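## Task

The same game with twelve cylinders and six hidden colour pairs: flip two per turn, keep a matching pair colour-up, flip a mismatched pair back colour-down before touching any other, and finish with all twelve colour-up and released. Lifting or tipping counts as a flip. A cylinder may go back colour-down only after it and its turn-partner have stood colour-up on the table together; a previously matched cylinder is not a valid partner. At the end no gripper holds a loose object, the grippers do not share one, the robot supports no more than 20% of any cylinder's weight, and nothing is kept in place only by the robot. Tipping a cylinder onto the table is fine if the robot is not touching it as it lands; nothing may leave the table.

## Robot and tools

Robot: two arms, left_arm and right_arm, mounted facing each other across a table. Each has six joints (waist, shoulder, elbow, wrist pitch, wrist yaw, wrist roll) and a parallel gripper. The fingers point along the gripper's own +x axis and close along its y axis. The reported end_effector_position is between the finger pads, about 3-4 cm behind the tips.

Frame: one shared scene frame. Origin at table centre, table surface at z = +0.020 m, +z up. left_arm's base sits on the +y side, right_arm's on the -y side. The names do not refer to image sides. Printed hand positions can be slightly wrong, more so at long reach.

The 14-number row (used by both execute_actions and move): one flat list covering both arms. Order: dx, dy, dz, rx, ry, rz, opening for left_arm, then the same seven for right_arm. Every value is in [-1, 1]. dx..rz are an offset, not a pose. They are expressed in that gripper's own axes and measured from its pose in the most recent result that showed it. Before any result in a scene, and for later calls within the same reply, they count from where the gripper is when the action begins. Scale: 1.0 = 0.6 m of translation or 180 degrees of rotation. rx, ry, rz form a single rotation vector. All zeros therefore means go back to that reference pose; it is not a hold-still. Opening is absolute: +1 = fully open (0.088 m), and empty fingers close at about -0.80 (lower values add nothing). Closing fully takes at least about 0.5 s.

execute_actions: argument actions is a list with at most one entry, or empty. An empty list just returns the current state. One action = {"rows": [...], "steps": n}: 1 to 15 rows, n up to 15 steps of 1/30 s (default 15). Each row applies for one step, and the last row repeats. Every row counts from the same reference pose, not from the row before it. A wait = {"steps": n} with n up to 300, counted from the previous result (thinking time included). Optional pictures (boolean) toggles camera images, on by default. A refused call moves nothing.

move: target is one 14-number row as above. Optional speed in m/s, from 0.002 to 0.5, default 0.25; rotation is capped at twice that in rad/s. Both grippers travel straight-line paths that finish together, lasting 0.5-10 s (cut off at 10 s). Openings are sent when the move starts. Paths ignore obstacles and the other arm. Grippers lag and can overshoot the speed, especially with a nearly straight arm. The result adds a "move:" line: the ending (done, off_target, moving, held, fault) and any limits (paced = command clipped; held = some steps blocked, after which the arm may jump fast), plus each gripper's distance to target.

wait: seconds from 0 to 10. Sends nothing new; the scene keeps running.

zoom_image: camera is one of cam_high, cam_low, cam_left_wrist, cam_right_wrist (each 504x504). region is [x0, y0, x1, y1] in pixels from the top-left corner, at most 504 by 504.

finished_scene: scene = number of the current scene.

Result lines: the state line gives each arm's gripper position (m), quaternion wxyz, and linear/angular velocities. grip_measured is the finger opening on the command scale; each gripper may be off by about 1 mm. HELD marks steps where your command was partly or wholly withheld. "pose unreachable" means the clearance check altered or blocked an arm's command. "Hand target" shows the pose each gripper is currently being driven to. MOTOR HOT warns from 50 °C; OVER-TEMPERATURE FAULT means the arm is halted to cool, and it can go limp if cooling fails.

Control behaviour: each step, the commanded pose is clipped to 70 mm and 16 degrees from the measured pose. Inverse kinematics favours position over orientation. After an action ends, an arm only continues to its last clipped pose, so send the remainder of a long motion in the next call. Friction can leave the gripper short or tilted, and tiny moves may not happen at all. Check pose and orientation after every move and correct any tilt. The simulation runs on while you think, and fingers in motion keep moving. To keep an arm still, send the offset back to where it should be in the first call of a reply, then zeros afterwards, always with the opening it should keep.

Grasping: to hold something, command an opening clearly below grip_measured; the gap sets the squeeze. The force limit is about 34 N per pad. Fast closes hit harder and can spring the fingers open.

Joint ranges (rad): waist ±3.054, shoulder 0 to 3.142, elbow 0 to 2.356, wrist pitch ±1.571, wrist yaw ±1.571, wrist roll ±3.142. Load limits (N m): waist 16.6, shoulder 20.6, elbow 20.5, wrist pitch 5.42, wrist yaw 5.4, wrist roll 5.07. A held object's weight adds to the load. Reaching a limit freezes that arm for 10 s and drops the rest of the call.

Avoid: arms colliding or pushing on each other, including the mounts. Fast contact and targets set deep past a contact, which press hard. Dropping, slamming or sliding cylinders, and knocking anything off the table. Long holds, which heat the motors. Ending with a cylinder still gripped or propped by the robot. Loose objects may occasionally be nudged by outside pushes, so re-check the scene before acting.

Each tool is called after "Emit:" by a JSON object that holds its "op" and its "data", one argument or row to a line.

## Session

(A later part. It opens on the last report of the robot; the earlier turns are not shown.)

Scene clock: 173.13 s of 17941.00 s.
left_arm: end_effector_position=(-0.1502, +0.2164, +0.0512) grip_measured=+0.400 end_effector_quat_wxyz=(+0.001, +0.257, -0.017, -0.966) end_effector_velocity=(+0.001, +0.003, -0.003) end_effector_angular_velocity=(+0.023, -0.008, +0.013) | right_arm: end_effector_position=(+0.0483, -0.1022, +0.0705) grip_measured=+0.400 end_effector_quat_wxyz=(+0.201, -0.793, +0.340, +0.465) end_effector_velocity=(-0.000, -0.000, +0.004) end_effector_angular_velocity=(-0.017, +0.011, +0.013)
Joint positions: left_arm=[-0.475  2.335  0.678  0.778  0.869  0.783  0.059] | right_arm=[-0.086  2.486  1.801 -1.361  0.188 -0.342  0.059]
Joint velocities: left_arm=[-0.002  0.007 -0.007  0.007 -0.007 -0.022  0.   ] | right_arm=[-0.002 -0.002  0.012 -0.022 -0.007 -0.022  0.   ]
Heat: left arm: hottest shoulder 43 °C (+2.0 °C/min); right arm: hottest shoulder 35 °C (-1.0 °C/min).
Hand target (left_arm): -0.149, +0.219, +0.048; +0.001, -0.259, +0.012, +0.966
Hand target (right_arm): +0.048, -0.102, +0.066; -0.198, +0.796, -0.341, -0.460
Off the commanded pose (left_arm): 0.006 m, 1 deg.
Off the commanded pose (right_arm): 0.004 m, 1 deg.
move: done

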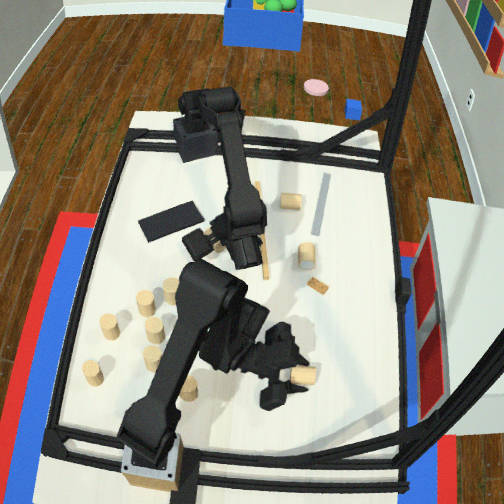

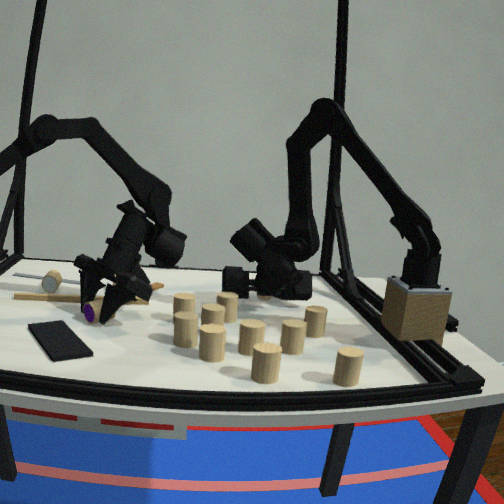

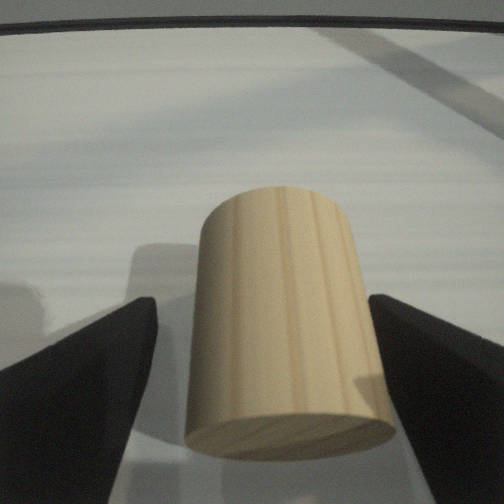

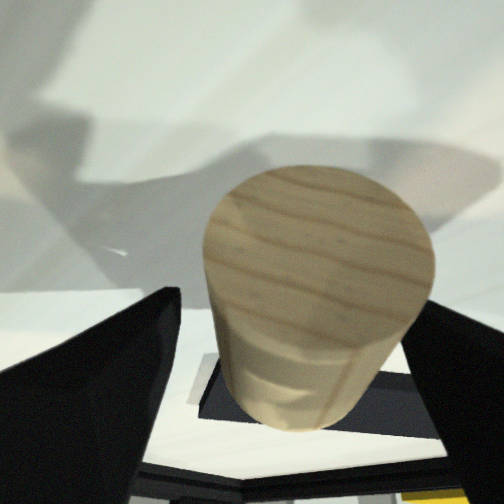

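Emit:
{"op": "execute_actions", "data": {
  "actions": [
    {"rows":[[0.006,-0.009,0,0,0,0,0.4,0,0,0,0,0,0,0.3],[0.006,-0.009,0,0,0,0,0.3,0,0,0,0,0,0,0.3],[0.006,-0.009,0,0,0,0,0.3,0,0,0,0,0,0,0.2],[0.006,-0.009,0,0,0,0,0.2,0,0,0,0,0,0,0.2],[0.006,-0.009,0,0,0,0,0.2,0,0,0,0,0,0,0.1],[0.006,-0.009,0,0,0,0,0.1,0,0,0,0,0,0,0.1],[0.006,-0.009,0,0,0,0,0.1,0,0,0,0,0,0,0],[0.006,-0.009,0,0,0,0,0,0,0,0,0,0,0,0],[0.006,-0.009,0,0,0,0,0,0,0,0,0,0,0,-0.1],[0.006,-0.009,0,0,0,0,-0.1,0,0,0,0,0,0,-0.1],[0.006,-0.009,0,0,0,0,-0.3,0,0,0,0,0,0,-0.3]],"steps":15}
  ],
  "pictures": false
}}

Emit:
{"op": "move", "data": {
  "target": [-0.028,0,0.048,0,0,0,-0.3,-0.048,0,-0.035,0,0,0,-0.3],
  "speed": 0.15
}}

Emit:
{"op": "move", "data": {
  "target": [0.082,-0.183,0.085,-0.005,0.5,-0.005,-0.3,-0.22,0.018,0.36,0,-0.503,0,-0.3],
  "speed": 0.35
}}

Scene clock: 191.83 s of 17941.00 s.
left_arm: end_effector_position=(-0.1540, +0.2188, +0.0521) grip_measured=+0.003 end_effector_quat_wxyz=(+0.002, +0.255, -0.022, -0.967) end_effector_velocity=(-0.000, +0.003, +0.000) end_effector_angular_velocity=(+0.015, +0.001, -0.004) | right_arm: end_effector_position=(+0.0486, -0.1022, +0.0702) grip_measured=+0.002 end_effector_quat_wxyz=(+0.201, -0.793, +0.340, +0.464) end_effector_velocity=(+0.001, -0.003, +0.000) end_effector_angular_velocity=(-0.016, +0.004, +0.001)
Joint positions: left_arm=[-0.49   2.338  0.669  0.816  0.859  0.764  0.039] | right_arm=[-0.086  2.488  1.802 -1.363  0.19  -0.342  0.039]
Joint velocities: left_arm=[-0.002 -0.002 -0.002 -0.007  0.007 -0.007 -0.   ] | right_arm=[-0.002 -0.002 -0.007 -0.007 -0.007 -0.007 -0.   ]
Heat: left arm: hottest shoulder 42 °C (+1.0 °C/min); right arm: hottest shoulder 36 °C (+2.1 °C/min).
Hand target (left_arm): -0.153, +0.222, +0.049; -0.000, -0.257, +0.017, +0.966
Hand target (right_arm): +0.048, -0.102, +0.071; -0.201, +0.792, -0.340, -0.465
Off the commanded pose (left_arm): 0.004 m, 1 deg.
Off the commanded pose (right_arm): 0.000 m, 0 deg.
Steps of this call (steps 1 to 90: nothing new was sent; then 15.20 s passed at rest; steps 91 to 105: all 15 steps of this action). Readings (end_effector_position):
91: left_arm (-0.1505, +0.2164, +0.0515) | right_arm (+0.0484, -0.1024, +0.0702)
92: left_arm (-0.1512, +0.2168, +0.0516) | right_arm (+0.0484, -0.1024, +0.0702)
94: left_arm (-0.1528, +0.2182, +0.0519) | right_arm (+0.0484, -0.1024, +0.0702)
98: left_arm (-0.1540, +0.2192, +0.0520) | right_arm (+0.0484, -0.1024, +0.0702)
105: the state above

Scene clock: 192.87 s of 17941.00 s.
left_arm: end_effector_position=(-0.1534, +0.2199, +0.0821) grip_measured=+0.003 end_effector_quat_wxyz=(+0.001, +0.256, -0.019, -0.967) end_effector_velocity=(+0.004, +0.004, -0.003) end_effector_angular_velocity=(+0.023, -0.022, +0.004) | right_arm: end_effector_position=(+0.0516, -0.1095, +0.0974) grip_measured=+0.002 end_effector_quat_wxyz=(+0.193, -0.798, +0.344, +0.456) end_effector_velocity=(+0.001, -0.003, +0.003) end_effector_angular_velocity=(-0.021, +0.003, +0.000)
Joint positions: left_arm=[-0.49   2.192  0.641  0.693  0.859  0.762  0.039] | right_arm=[-0.087  2.433  1.805 -1.446  0.19  -0.342  0.039]
Joint velocities: left_arm=[ 0.002 -0.007 -0.007 -0.037 -0.007  0.007  0.   ] | right_arm=[-0.002 -0.002  0.002 -0.022 -0.007 -0.007 -0.   ]
Heat: left arm: hottest shoulder 42 °C (+1.0 °C/min); right arm: hottest shoulder 37 °C (+3.0 °C/min).
Hand target (left_arm): -0.154, +0.220, +0.086; -0.002, -0.254, +0.022, +0.967
Hand target (right_arm): +0.051, -0.105, +0.106; -0.201, +0.793, -0.340, -0.464
Off the commanded pose (left_arm): 0.003 m, 0 deg.
Off the commanded pose (right_arm): 0.009 m, 1 deg.
move: off_target (right_arm)

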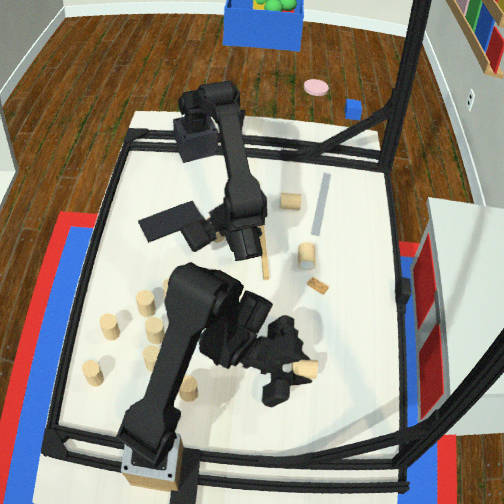

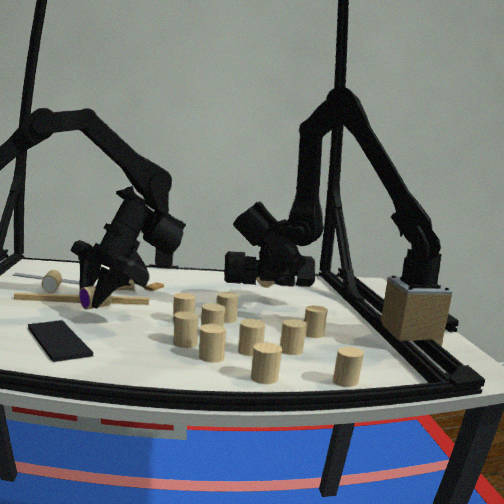

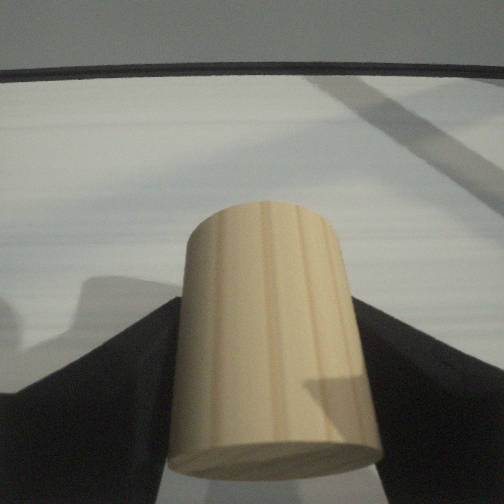

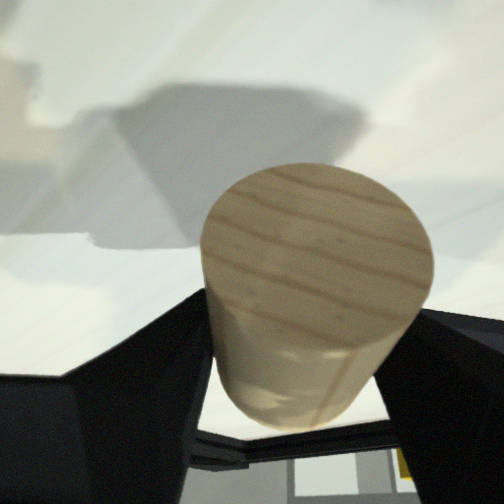

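Scene clock: 195.67 s of 17941.00 s.
left_arm: end_effector_position=(-0.2178, +0.3258, +0.0990) grip_measured=+0.003 end_effector_quat_wxyz=(+0.013, +0.863, +0.002, -0.505) end_effector_velocity=(+0.005, +0.004, +0.002) end_effector_angular_velocity=(+0.015, -0.032, +0.007) | right_arm: end_effector_position=(-0.1301, +0.0648, +0.1063) grip_measured=+0.001 end_effector_quat_wxyz=(+0.377, -0.237, +0.103, +0.890) end_effector_velocity=(+0.004, +0.005, +0.004) end_effector_angular_velocity=(+0.017, +0.010, -0.017)
Joint positions: left_arm=[-1.223  2.497  1.825 -1.383 -0.174  0.275  0.039] | right_arm=[-0.028  2.404  1.422  0.434 -0.295 -0.17   0.039]
Joint velocities: left_arm=[-0.002  0.007  0.007 -0.037  0.007 -0.007  0.   ] | right_arm=[-0.007 -0.002 -0.002  0.022  0.007  0.007 -0.   ]
Heat: left arm: hottest shoulder 42 °C (+0.0 °C/min); right arm: hottest shoulder 38 °C (+4.0 °C/min).
Hand target (left_arm): -0.222, +0.333, +0.098; +0.008, +0.863, -0.001, -0.505
Hand target (right_arm): -0.132, +0.065, +0.101; +0.374, -0.237, +0.106, +0.890
Off the commanded pose (left_arm): 0.006 m, 1 deg.
Off the commanded pose (right_arm): 0.006 m, 1 deg.
move: done

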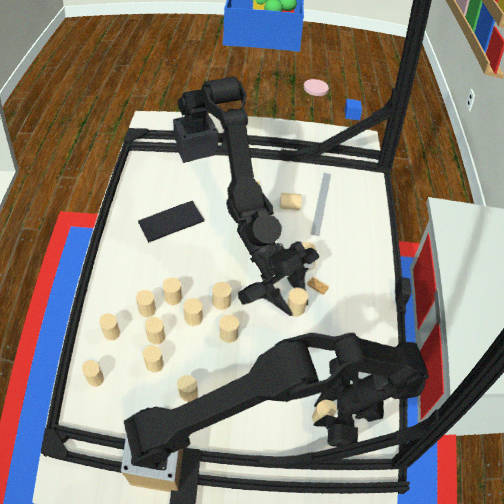

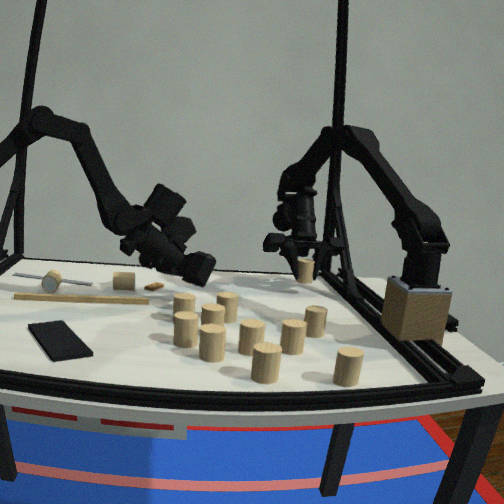

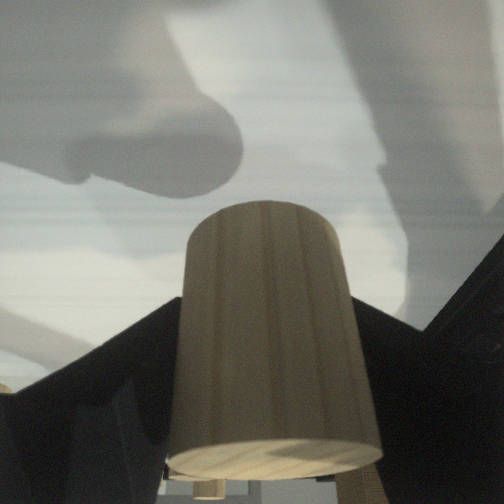

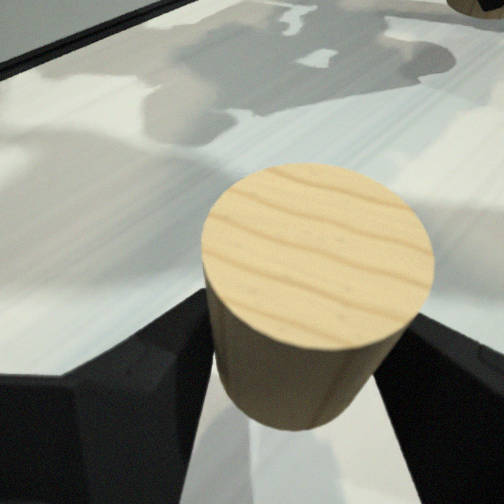

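Emit:
{"op": "move", "data": {
  "target": [0.055,0.015,0.032,0,0,0,-0.3,0.044,0,-0.077,0,0,0,-0.3],
  "speed": 0.05
}}

Scene clock: 201.07 s of 17941.00 s.
left_arm: end_effector_position=(-0.2192, +0.3186, +0.0692) grip_measured=+0.003 end_effector_quat_wxyz=(+0.011, +0.862, +0.001, -0.507) end_effector_velocity=(-0.002, -0.001, +0.001) end_effector_angular_velocity=(-0.014, +0.009, +0.001) | right_arm: end_effector_position=(-0.1308, +0.0661, +0.0681) grip_measured=+0.001 end_effector_quat_wxyz=(+0.379, -0.228, +0.096, +0.892) end_effector_velocity=(-0.003, -0.000, +0.001) end_effector_angular_velocity=(+0.010, +0.002, +0.012)
Joint positions: left_arm=[-1.207  2.564  1.827 -1.311 -0.179  0.294  0.039] | right_arm=[-0.028  2.517  1.425  0.567 -0.295 -0.169  0.039]
Joint velocities: left_arm=[-0.002 -0.002  0.002  0.007 -0.007 -0.007  0.   ] | right_arm=[ 0.002  0.002  0.002  0.007 -0.007 -0.007  0.   ]
Heat: left arm: hottest shoulder 42 °C (-1.0 °C/min); right arm: hottest shoulder 38 °C (+4.0 °C/min).
Hand target (left_arm): -0.218, +0.316, +0.061; +0.013, +0.863, +0.001, -0.505
Hand target (right_arm): -0.129, +0.064, +0.053; +0.377, -0.237, +0.103, +0.889
Off the commanded pose (left_arm): 0.009 m, 0 deg.
Off the commanded pose (right_arm): 0.015 m, 1 deg.
move: off_target (left_arm, right_arm)

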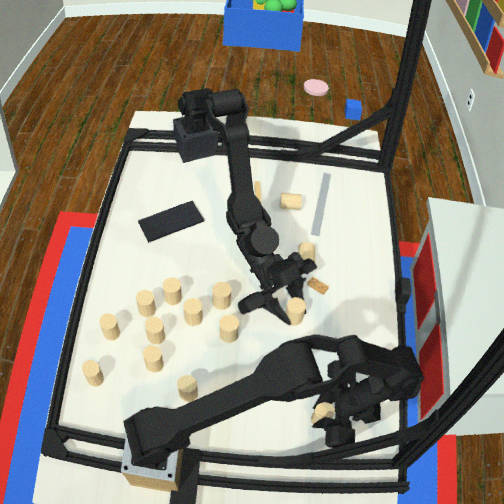

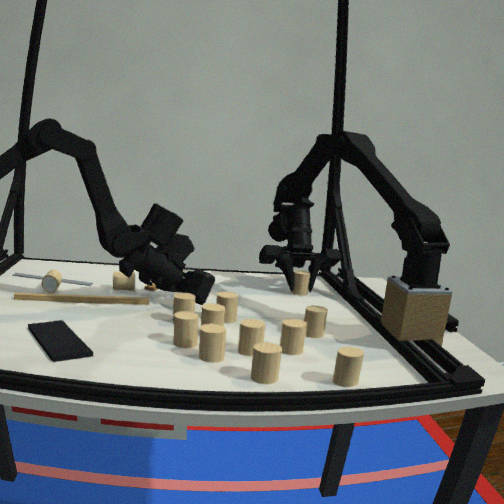

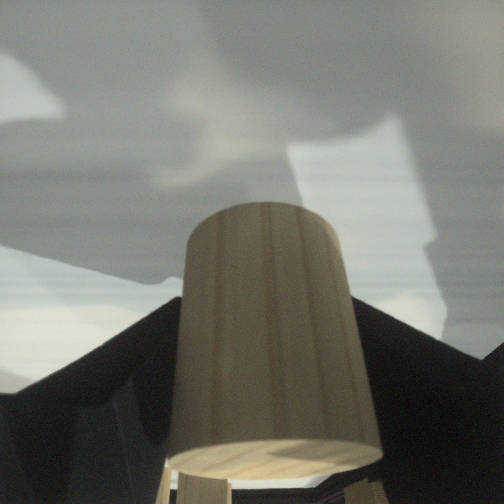

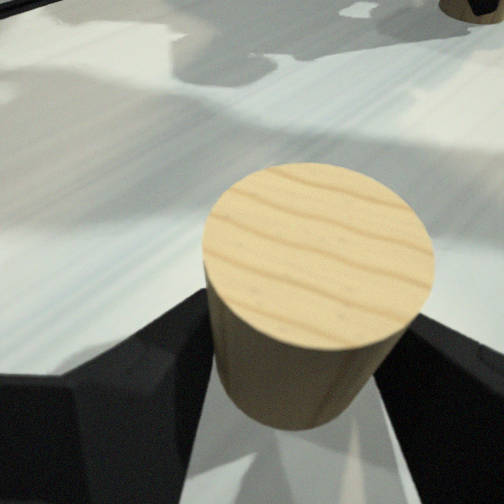

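Emit:
{"op": "execute_actions", "data": {
  "actions": [
    {"rows":[[0,0,0,0,0,0,0.4,0,0,0,0,0,0,0.4]],"steps":10}
  ],
  "pictures": false
}}

Emit:
{"op": "move", "data": {
  "target": [-0.06,0,-0.07,0,0,0,0.4,-0.12,0,0.05,0,0,0,0.4],
  "speed": 0.2
}}

Emit:
{"op": "move", "data": {
  "target": [0.172,0.083,-0.385,-0.006,0,0,0.4,-0.16,-0.077,-0.125,0.125,0,-0.2165,0.4],
  "speed": 0.3
}}

Scene clock: 215.07 s of 17941.00 s.
left_arm: end_effector_position=(-0.2195, +0.3181, +0.0682) grip_measured=+0.377 end_effector_quat_wxyz=(+0.011, +0.861, +0.000, -0.508) end_effector_velocity=(+0.004, +0.001, +0.003) end_effector_angular_velocity=(-0.002, -0.023, +0.001) | right_arm: end_effector_position=(-0.1320, +0.0657, +0.0674) grip_measured=+0.377 end_effector_quat_wxyz=(+0.376, -0.228, +0.095, +0.893) end_effector_velocity=(+0.003, +0.000, -0.001) end_effector_angular_velocity=(+0.008, -0.020, +0.002)
Joint positions: left_arm=[-1.207  2.565  1.827 -1.307 -0.179  0.294  0.057] | right_arm=[-0.027  2.52   1.427  0.569 -0.299 -0.172  0.057]
Joint velocities: left_arm=[-0.002 -0.002 -0.002 -0.022 -0.007 -0.007  0.011] | right_arm=[-0.002 -0.002 -0.002 -0.007  0.007 -0.022  0.011]
Heat: left arm: hottest shoulder 43 °C (+1.0 °C/min); right arm: hottest shoulder 38 °C (+3.0 °C/min).
Hand target (left_arm): -0.219, +0.319, +0.069; +0.011, +0.862, +0.001, -0.507
Hand target (right_arm): -0.131, +0.066, +0.068; +0.379, -0.228, +0.096, +0.892
Off the commanded pose (left_arm): 0.001 m, 0 deg.
Off the commanded pose (right_arm): 0.001 m, 0 deg.
Steps of this call (steps 1 to 410: nothing new was sent; steps 411 to 420: all 10 steps of this action). Readings (end_effector_position):
411: left_arm (-0.2191, +0.3183, +0.0684) | right_arm (-0.1308, +0.0666, +0.0675)
412: left_arm (-0.2190, +0.3183, +0.0685) | right_arm (-0.1308, +0.0666, +0.0673)
414: left_arm (-0.2196, +0.3180, +0.0681) | right_arm (-0.1311, +0.0664, +0.0675)
418: left_arm (-0.2196, +0.3180, +0.0681) | right_arm (-0.1317, +0.0658, +0.0671)
420: the state above

Scene clock: 216.37 s of 17941.00 s.
left_arm: end_effector_position=(-0.2018, +0.3202, +0.1162) grip_measured=+0.400 end_effector_quat_wxyz=(+0.011, +0.862, +0.001, -0.506) end_effector_velocity=(-0.002, +0.001, -0.000) end_effector_angular_velocity=(-0.012, +0.005, -0.004) | right_arm: end_effector_position=(-0.0993, +0.0310, +0.1205) grip_measured=+0.400 end_effector_quat_wxyz=(+0.377, -0.233, +0.099, +0.891) end_effector_velocity=(-0.000, +0.002, +0.004) end_effector_angular_velocity=(+0.014, +0.004, +0.007)
Joint positions: left_arm=[-1.196  2.413  1.744 -1.379 -0.183  0.304  0.059] | right_arm=[-0.062  2.252  1.185  0.525 -0.327 -0.19   0.059]
Joint velocities: left_arm=[-0.007 -0.002 -0.002  0.007 -0.007 -0.007  0.   ] | right_arm=[-0.002 -0.002  0.002  0.007 -0.007 -0.007  0.   ]
Heat: left arm: hottest shoulder 43 °C (+1.0 °C/min); right arm: hottest shoulder 39 °C (+3.0 °C/min).
Hand target (left_arm): -0.200, +0.319, +0.120; +0.012, +0.861, +0.000, -0.508
Hand target (right_arm): -0.099, +0.031, +0.128; +0.377, -0.228, +0.094, +0.893
Off the commanded pose (left_arm): 0.004 m, 0 deg.
Off the commanded pose (right_arm): 0.008 m, 1 deg.
move: done

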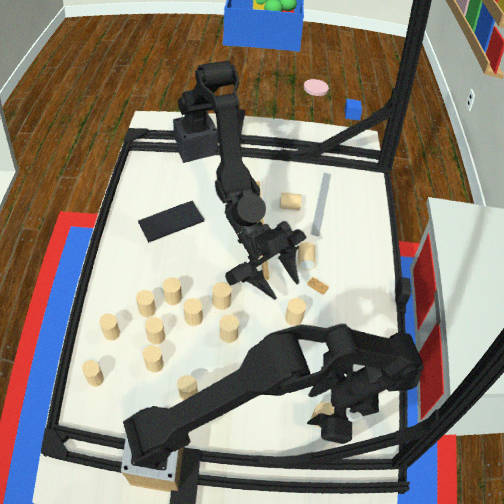

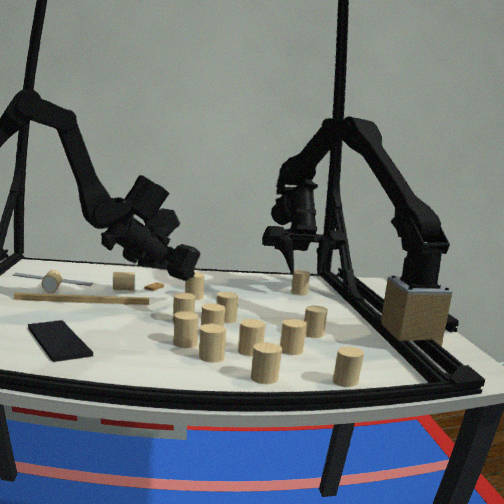

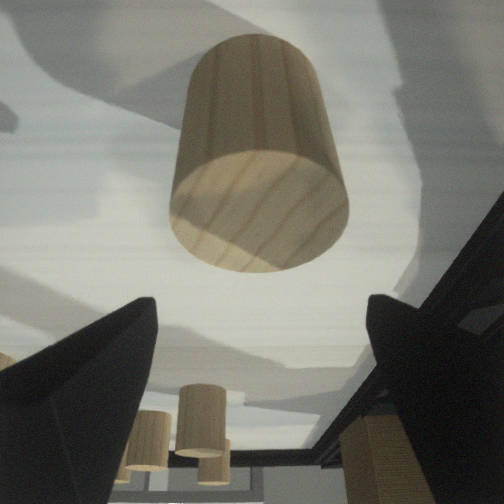

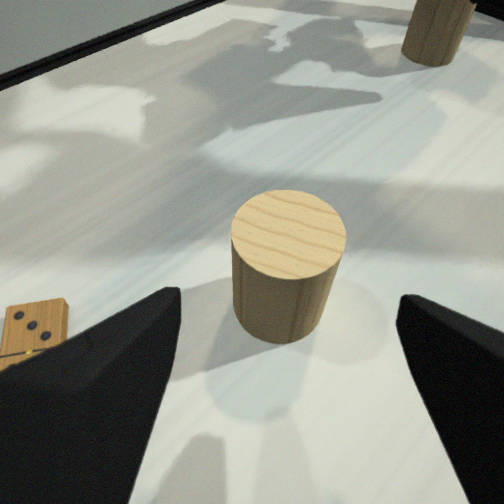

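Scene clock: 218.13 s of 17941.00 s.
left_arm: end_effector_position=(+0.0494, +0.2714, +0.1406) grip_measured=+0.400 end_effector_quat_wxyz=(+0.019, +0.863, +0.006, -0.505) end_effector_velocity=(+0.006, +0.002, +0.001) end_effector_angular_velocity=(+0.013, -0.010, -0.009) | right_arm: end_effector_position=(+0.0176, -0.0222, +0.0966) grip_measured=+0.400 end_effector_quat_wxyz=(+0.686, -0.180, +0.186, +0.680) end_effector_velocity=(+0.003, -0.001, -0.001) end_effector_angular_velocity=(-0.005, -0.000, -0.012)
Joint positions: left_arm=[-0.598  1.746  0.816 -0.945 -0.42   0.861  0.059] | right_arm=[-0.025  2.115  0.753  0.793  0.377  0.238  0.059]
Joint velocities: left_arm=[ 0.012 -0.012 -0.012 -0.007 -0.007  0.022  0.   ] | right_arm=[-0.002 -0.002 -0.002 -0.007  0.007  0.007 -0.   ]
Heat: left arm: hottest shoulder 43 °C (+1.0 °C/min); right arm: hottest shoulder 39 °C (+3.0 °C/min).
Hand target (left_arm): +0.051, +0.272, +0.141; +0.021, +0.863, +0.005, -0.505
Hand target (right_arm): +0.017, -0.023, +0.102; +0.688, -0.174, +0.185, +0.680
Off the commanded pose (left_arm): 0.003 m, 0 deg.
Off the commanded pose (right_arm): 0.005 m, 1 deg.
move: done

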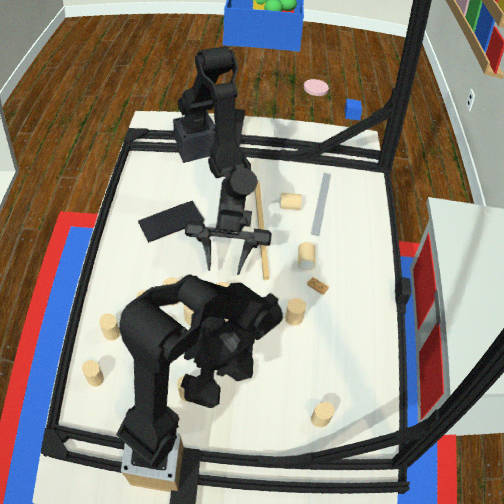

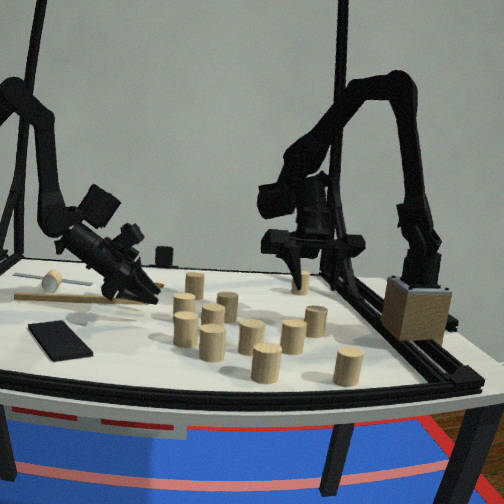

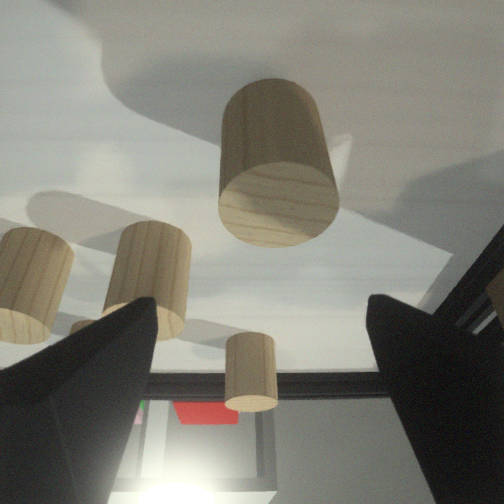

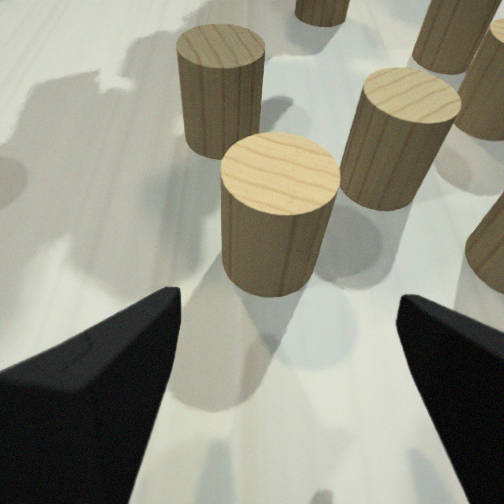

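Emit:
{"op": "move", "data": {
  "target": [0.114,-0.011,0.043,0.012,0,0,0.45,0.121,0.002,-0.008,0,0,0,0.4],
  "speed": 0.1
}}

Scene clock: 228.63 s of 17941.00 s.
left_arm: end_effector_position=(+0.0580, +0.2746, +0.0693) grip_measured=+0.450 end_effector_quat_wxyz=(+0.006, +0.861, -0.005, -0.508) end_effector_velocity=(-0.001, +0.001, -0.000) end_effector_angular_velocity=(+0.014, +0.002, -0.007) | right_arm: end_effector_position=(+0.0170, +0.0376, +0.0622) grip_measured=+0.400 end_effector_quat_wxyz=(+0.688, -0.175, +0.184, +0.680) end_effector_velocity=(-0.001, +0.002, +0.003) end_effector_angular_velocity=(+0.010, -0.011, +0.015)
Joint positions: left_arm=[-0.574  1.957  0.692 -0.589 -0.425  0.924  0.061] | right_arm=[-0.089  2.355  1.011  0.799  0.325  0.203  0.059]
Joint velocities: left_arm=[-0.002  0.002  0.002 -0.007  0.007  0.007  0.   ] | right_arm=[-0.002 -0.002  0.002  0.007 -0.007 -0.022 -0.   ]
Heat: left arm: hottest shoulder 42 °C (-1.0 °C/min); right arm: hottest shoulder 39 °C (+4.0 °C/min).
Hand target (left_arm): +0.060, +0.276, +0.068; +0.003, +0.863, -0.003, -0.504
Hand target (right_arm): +0.017, +0.038, +0.056; +0.686, -0.180, +0.186, +0.680
Off the commanded pose (left_arm): 0.003 m, 1 deg.
Off the commanded pose (right_arm): 0.006 m, 1 deg.
After step 90, 6.27 s passed at rest.
move: done

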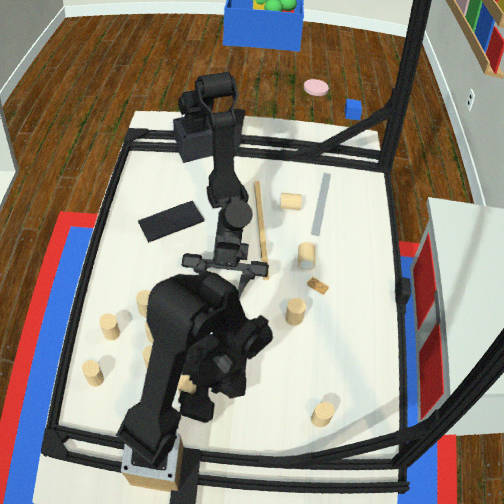

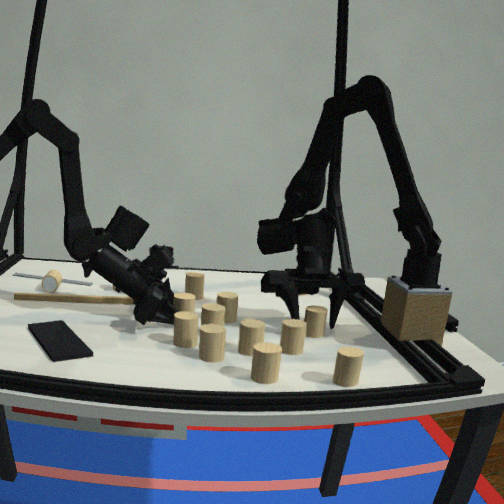

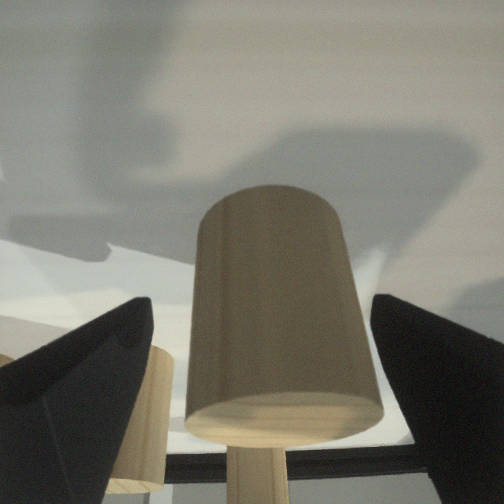

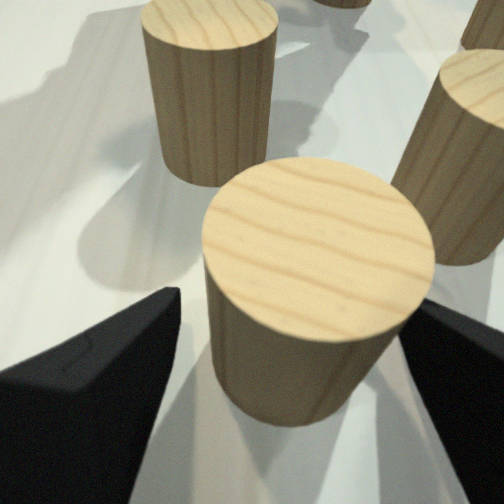

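Emit:
{"op": "execute_actions", "data": {
  "actions": [
    {"rows":[[0.012,-0.007,0.003,0,0,0,0.45,0,0,0,0,0,0,0.3],[0.012,-0.007,0.003,0,0,0,0.45,0,0,0,0,0,0,0.3],[0.012,-0.007,0.003,0,0,0,0.45,0,0,0,0,0,0,0.2],[0.012,-0.007,0.003,0,0,0,0.45,0,0,0,0,0,0,0.2],[0.012,-0.007,0.003,0,0,0,0.45,0,0,0,0,0,0,0.1],[0.012,-0.007,0.003,0,0,0,0.45,0,0,0,0,0,0,0.1],[0.012,-0.007,0.003,0,0,0,0.45,0,0,0,0,0,0,0],[0.012,-0.007,0.003,0,0,0,0.45,0,0,0,0,0,0,0],[0.012,-0.007,0.003,0,0,0,0.45,0,0,0,0,0,0,-0.1],[0.012,-0.007,0.003,0,0,0,0.45,0,0,0,0,0,0,-0.1],[0.012,-0.007,0.003,0,0,0,0.45,0,0,0,0,0,0,-0.3]],"steps":14}
  ],
  "pictures": false
}}

Emit:
{"op": "move", "data": {
  "target": [0,0,0,0,0,0,0.45,-0.032,0,0.056,0,0,0,-0.3],
  "speed": 0.15
}}

Emit:
{"op": "move", "data": {
  "target": [0,0,0,0,0,0,0.45,-0.225,-0.055,-0.11,-0.267,0.472,0.071,-0.3],
  "speed": 0.35
}}

Scene clock: 238.53 s of 17941.00 s.
left_arm: end_effector_position=(+0.0592, +0.2763, +0.0636) grip_measured=+0.450 end_effector_quat_wxyz=(+0.009, +0.861, -0.006, -0.509) end_effector_velocity=(-0.000, -0.001, +0.000) end_effector_angular_velocity=(-0.014, -0.002, +0.002) | right_arm: end_effector_position=(+0.0173, +0.0376, +0.0618) grip_measured=+0.003 end_effector_quat_wxyz=(+0.688, -0.175, +0.184, +0.680) end_effector_velocity=(-0.001, -0.003, -0.003) end_effector_angular_velocity=(-0.016, -0.013, +0.027)
Joint positions: left_arm=[-0.574  1.97   0.675 -0.552 -0.425  0.924  0.061] | right_arm=[-0.09   2.356  1.012  0.799  0.325  0.202  0.039]
Joint velocities: left_arm=[-0.002 -0.002 -0.002  0.007 -0.007 -0.007  0.   ] | right_arm=[-0.002 -0.002 -0.007 -0.007 -0.022 -0.022 -0.   ]
Heat: left arm: hottest shoulder 41 °C (-1.0 °C/min); right arm: hottest shoulder 39 °C (+3.0 °C/min).
Hand target (left_arm): +0.060, +0.279, +0.062; +0.006, +0.862, -0.005, -0.508
Hand target (right_arm): +0.017, +0.038, +0.062; +0.688, -0.175, +0.184, +0.680
Off the commanded pose (left_arm): 0.003 m, 0 deg.
Off the commanded pose (right_arm): 0.000 m, 0 deg.
Steps of this call (steps 1 to 90: nothing new was sent; then 6.43 s passed at rest; steps 91 to 104: all 14 steps of this action). Readings (end_effector_position):
91: left_arm (+0.0581, +0.2747, +0.0682) | right_arm (+0.0172, +0.0376, +0.0618)
92: left_arm (+0.0578, +0.2743, +0.0671) | right_arm (+0.0172, +0.0376, +0.0618)
94: left_arm (+0.0585, +0.2754, +0.0654) | right_arm (+0.0172, +0.0376, +0.0617)
98: left_arm (+0.0594, +0.2767, +0.0639) | right_arm (+0.0172, +0.0376, +0.0617)
104: the state above

Scene clock: 239.53 s of 17941.00 s.
left_arm: end_effector_position=(+0.0591, +0.2762, +0.0636) grip_measured=+0.450 end_effector_quat_wxyz=(+0.009, +0.860, -0.006, -0.509) end_effector_velocity=(+0.005, +0.006, +0.003) end_effector_angular_velocity=(+0.023, -0.026, +0.002) | right_arm: end_effector_position=(+0.0174, +0.0373, +0.0928) grip_measured=+0.002 end_effector_quat_wxyz=(+0.687, -0.181, +0.187, +0.678) end_effector_velocity=(+0.001, -0.009, -0.009) end_effector_angular_velocity=(-0.045, -0.032, +0.020)
Joint positions: left_arm=[-0.574  1.97   0.675 -0.551 -0.425  0.924  0.061] | right_arm=[-0.09   2.243  1.006  0.678  0.325  0.202  0.039]
Joint velocities: left_arm=[-0.002 -0.002 -0.002 -0.037 -0.007 -0.007  0.   ] | right_arm=[ 0.002 -0.007 -0.017 -0.037 -0.007 -0.022 -0.   ]
Heat: left arm: hottest shoulder 41 °C (-1.0 °C/min); right arm: hottest shoulder 39 °C (+3.0 °C/min).
Hand target (left_arm): +0.059, +0.276, +0.064; +0.009, +0.860, -0.006, -0.509
Hand target (right_arm): +0.017, +0.037, +0.100; +0.688, -0.176, +0.184, +0.680
Off the commanded pose (left_arm): 0.000 m, 0 deg.
Off the commanded pose (right_arm): 0.008 m, 1 deg.
move: done

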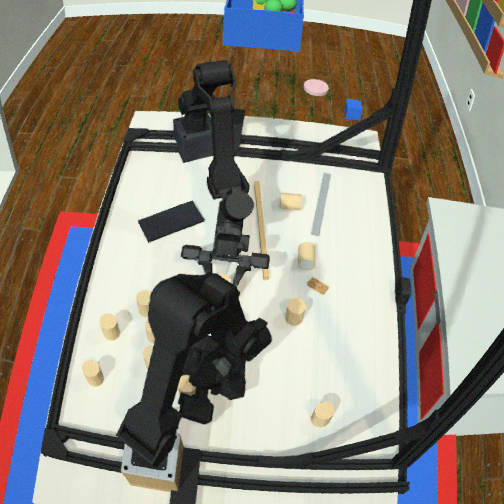

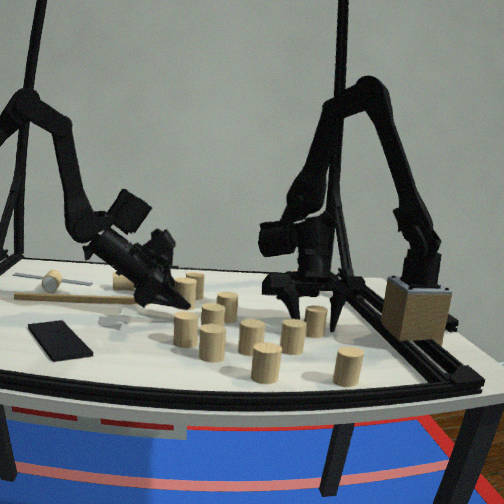

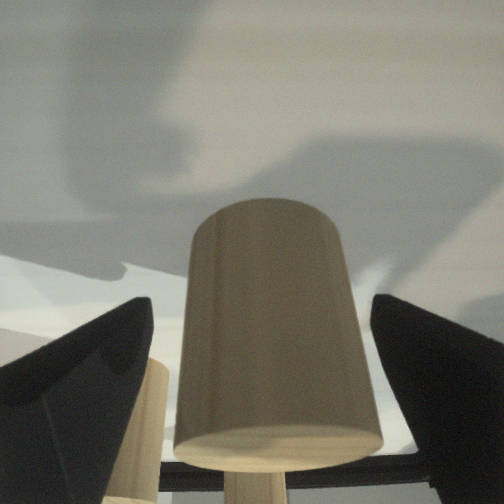

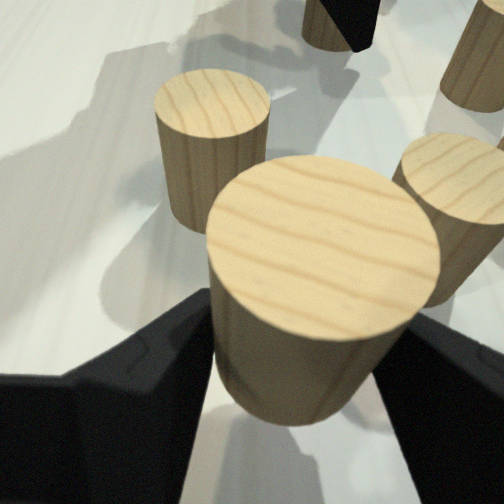

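Scene clock: 242.43 s of 17941.00 s.
left_arm: end_effector_position=(+0.0591, +0.2762, +0.0636) grip_measured=+0.450 end_effector_quat_wxyz=(+0.009, +0.860, -0.006, -0.509) end_effector_velocity=(+0.001, +0.004, -0.000) end_effector_angular_velocity=(+0.011, -0.001, +0.006) | right_arm: end_effector_position=(+0.0480, -0.1140, +0.1066) grip_measured=+0.002 end_effector_quat_wxyz=(+0.201, -0.793, +0.344, +0.462) end_effector_velocity=(-0.000, +0.001, +0.005) end_effector_angular_velocity=(-0.012, +0.013, +0.013)
Joint positions: left_arm=[-0.574  1.97   0.675 -0.551 -0.425  0.924  0.061] | right_arm=[-0.076  2.39   1.774 -1.44   0.18  -0.327  0.039]
Joint velocities: left_arm=[-0.002 -0.002 -0.007 -0.007  0.007 -0.007 -0.   ] | right_arm=[-0.002 -0.002  0.017 -0.022 -0.007 -0.022 -0.   ]
Heat: left arm: hottest shoulder 41 °C (-1.0 °C/min); right arm: hottest shoulder 39 °C (+3.0 °C/min).
Hand target (left_arm): +0.059, +0.276, +0.064; +0.009, +0.860, -0.006, -0.509
Hand target (right_arm): +0.048, -0.113, +0.103; -0.197, +0.796, -0.342, -0.459
Off the commanded pose (left_arm): 0.000 m, 0 deg.
Off the commanded pose (right_arm): 0.003 m, 1 deg.
move: done

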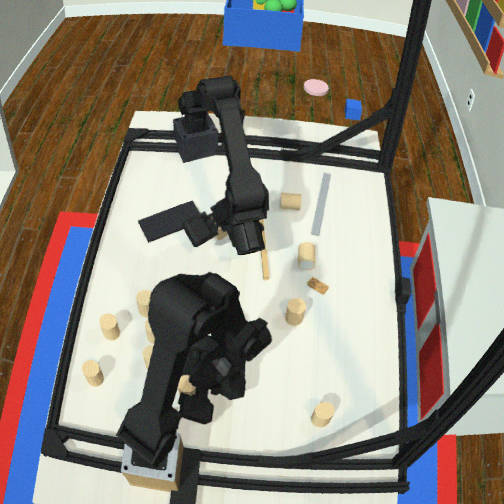

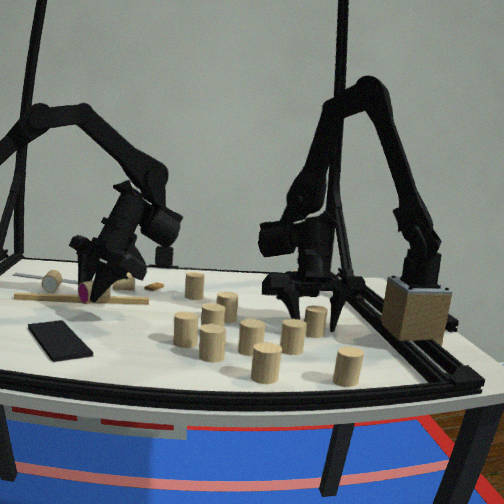

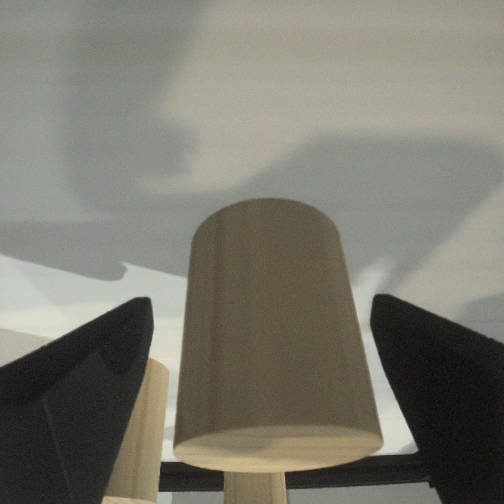

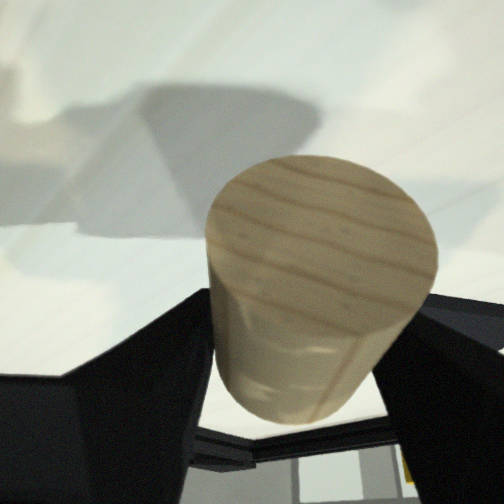

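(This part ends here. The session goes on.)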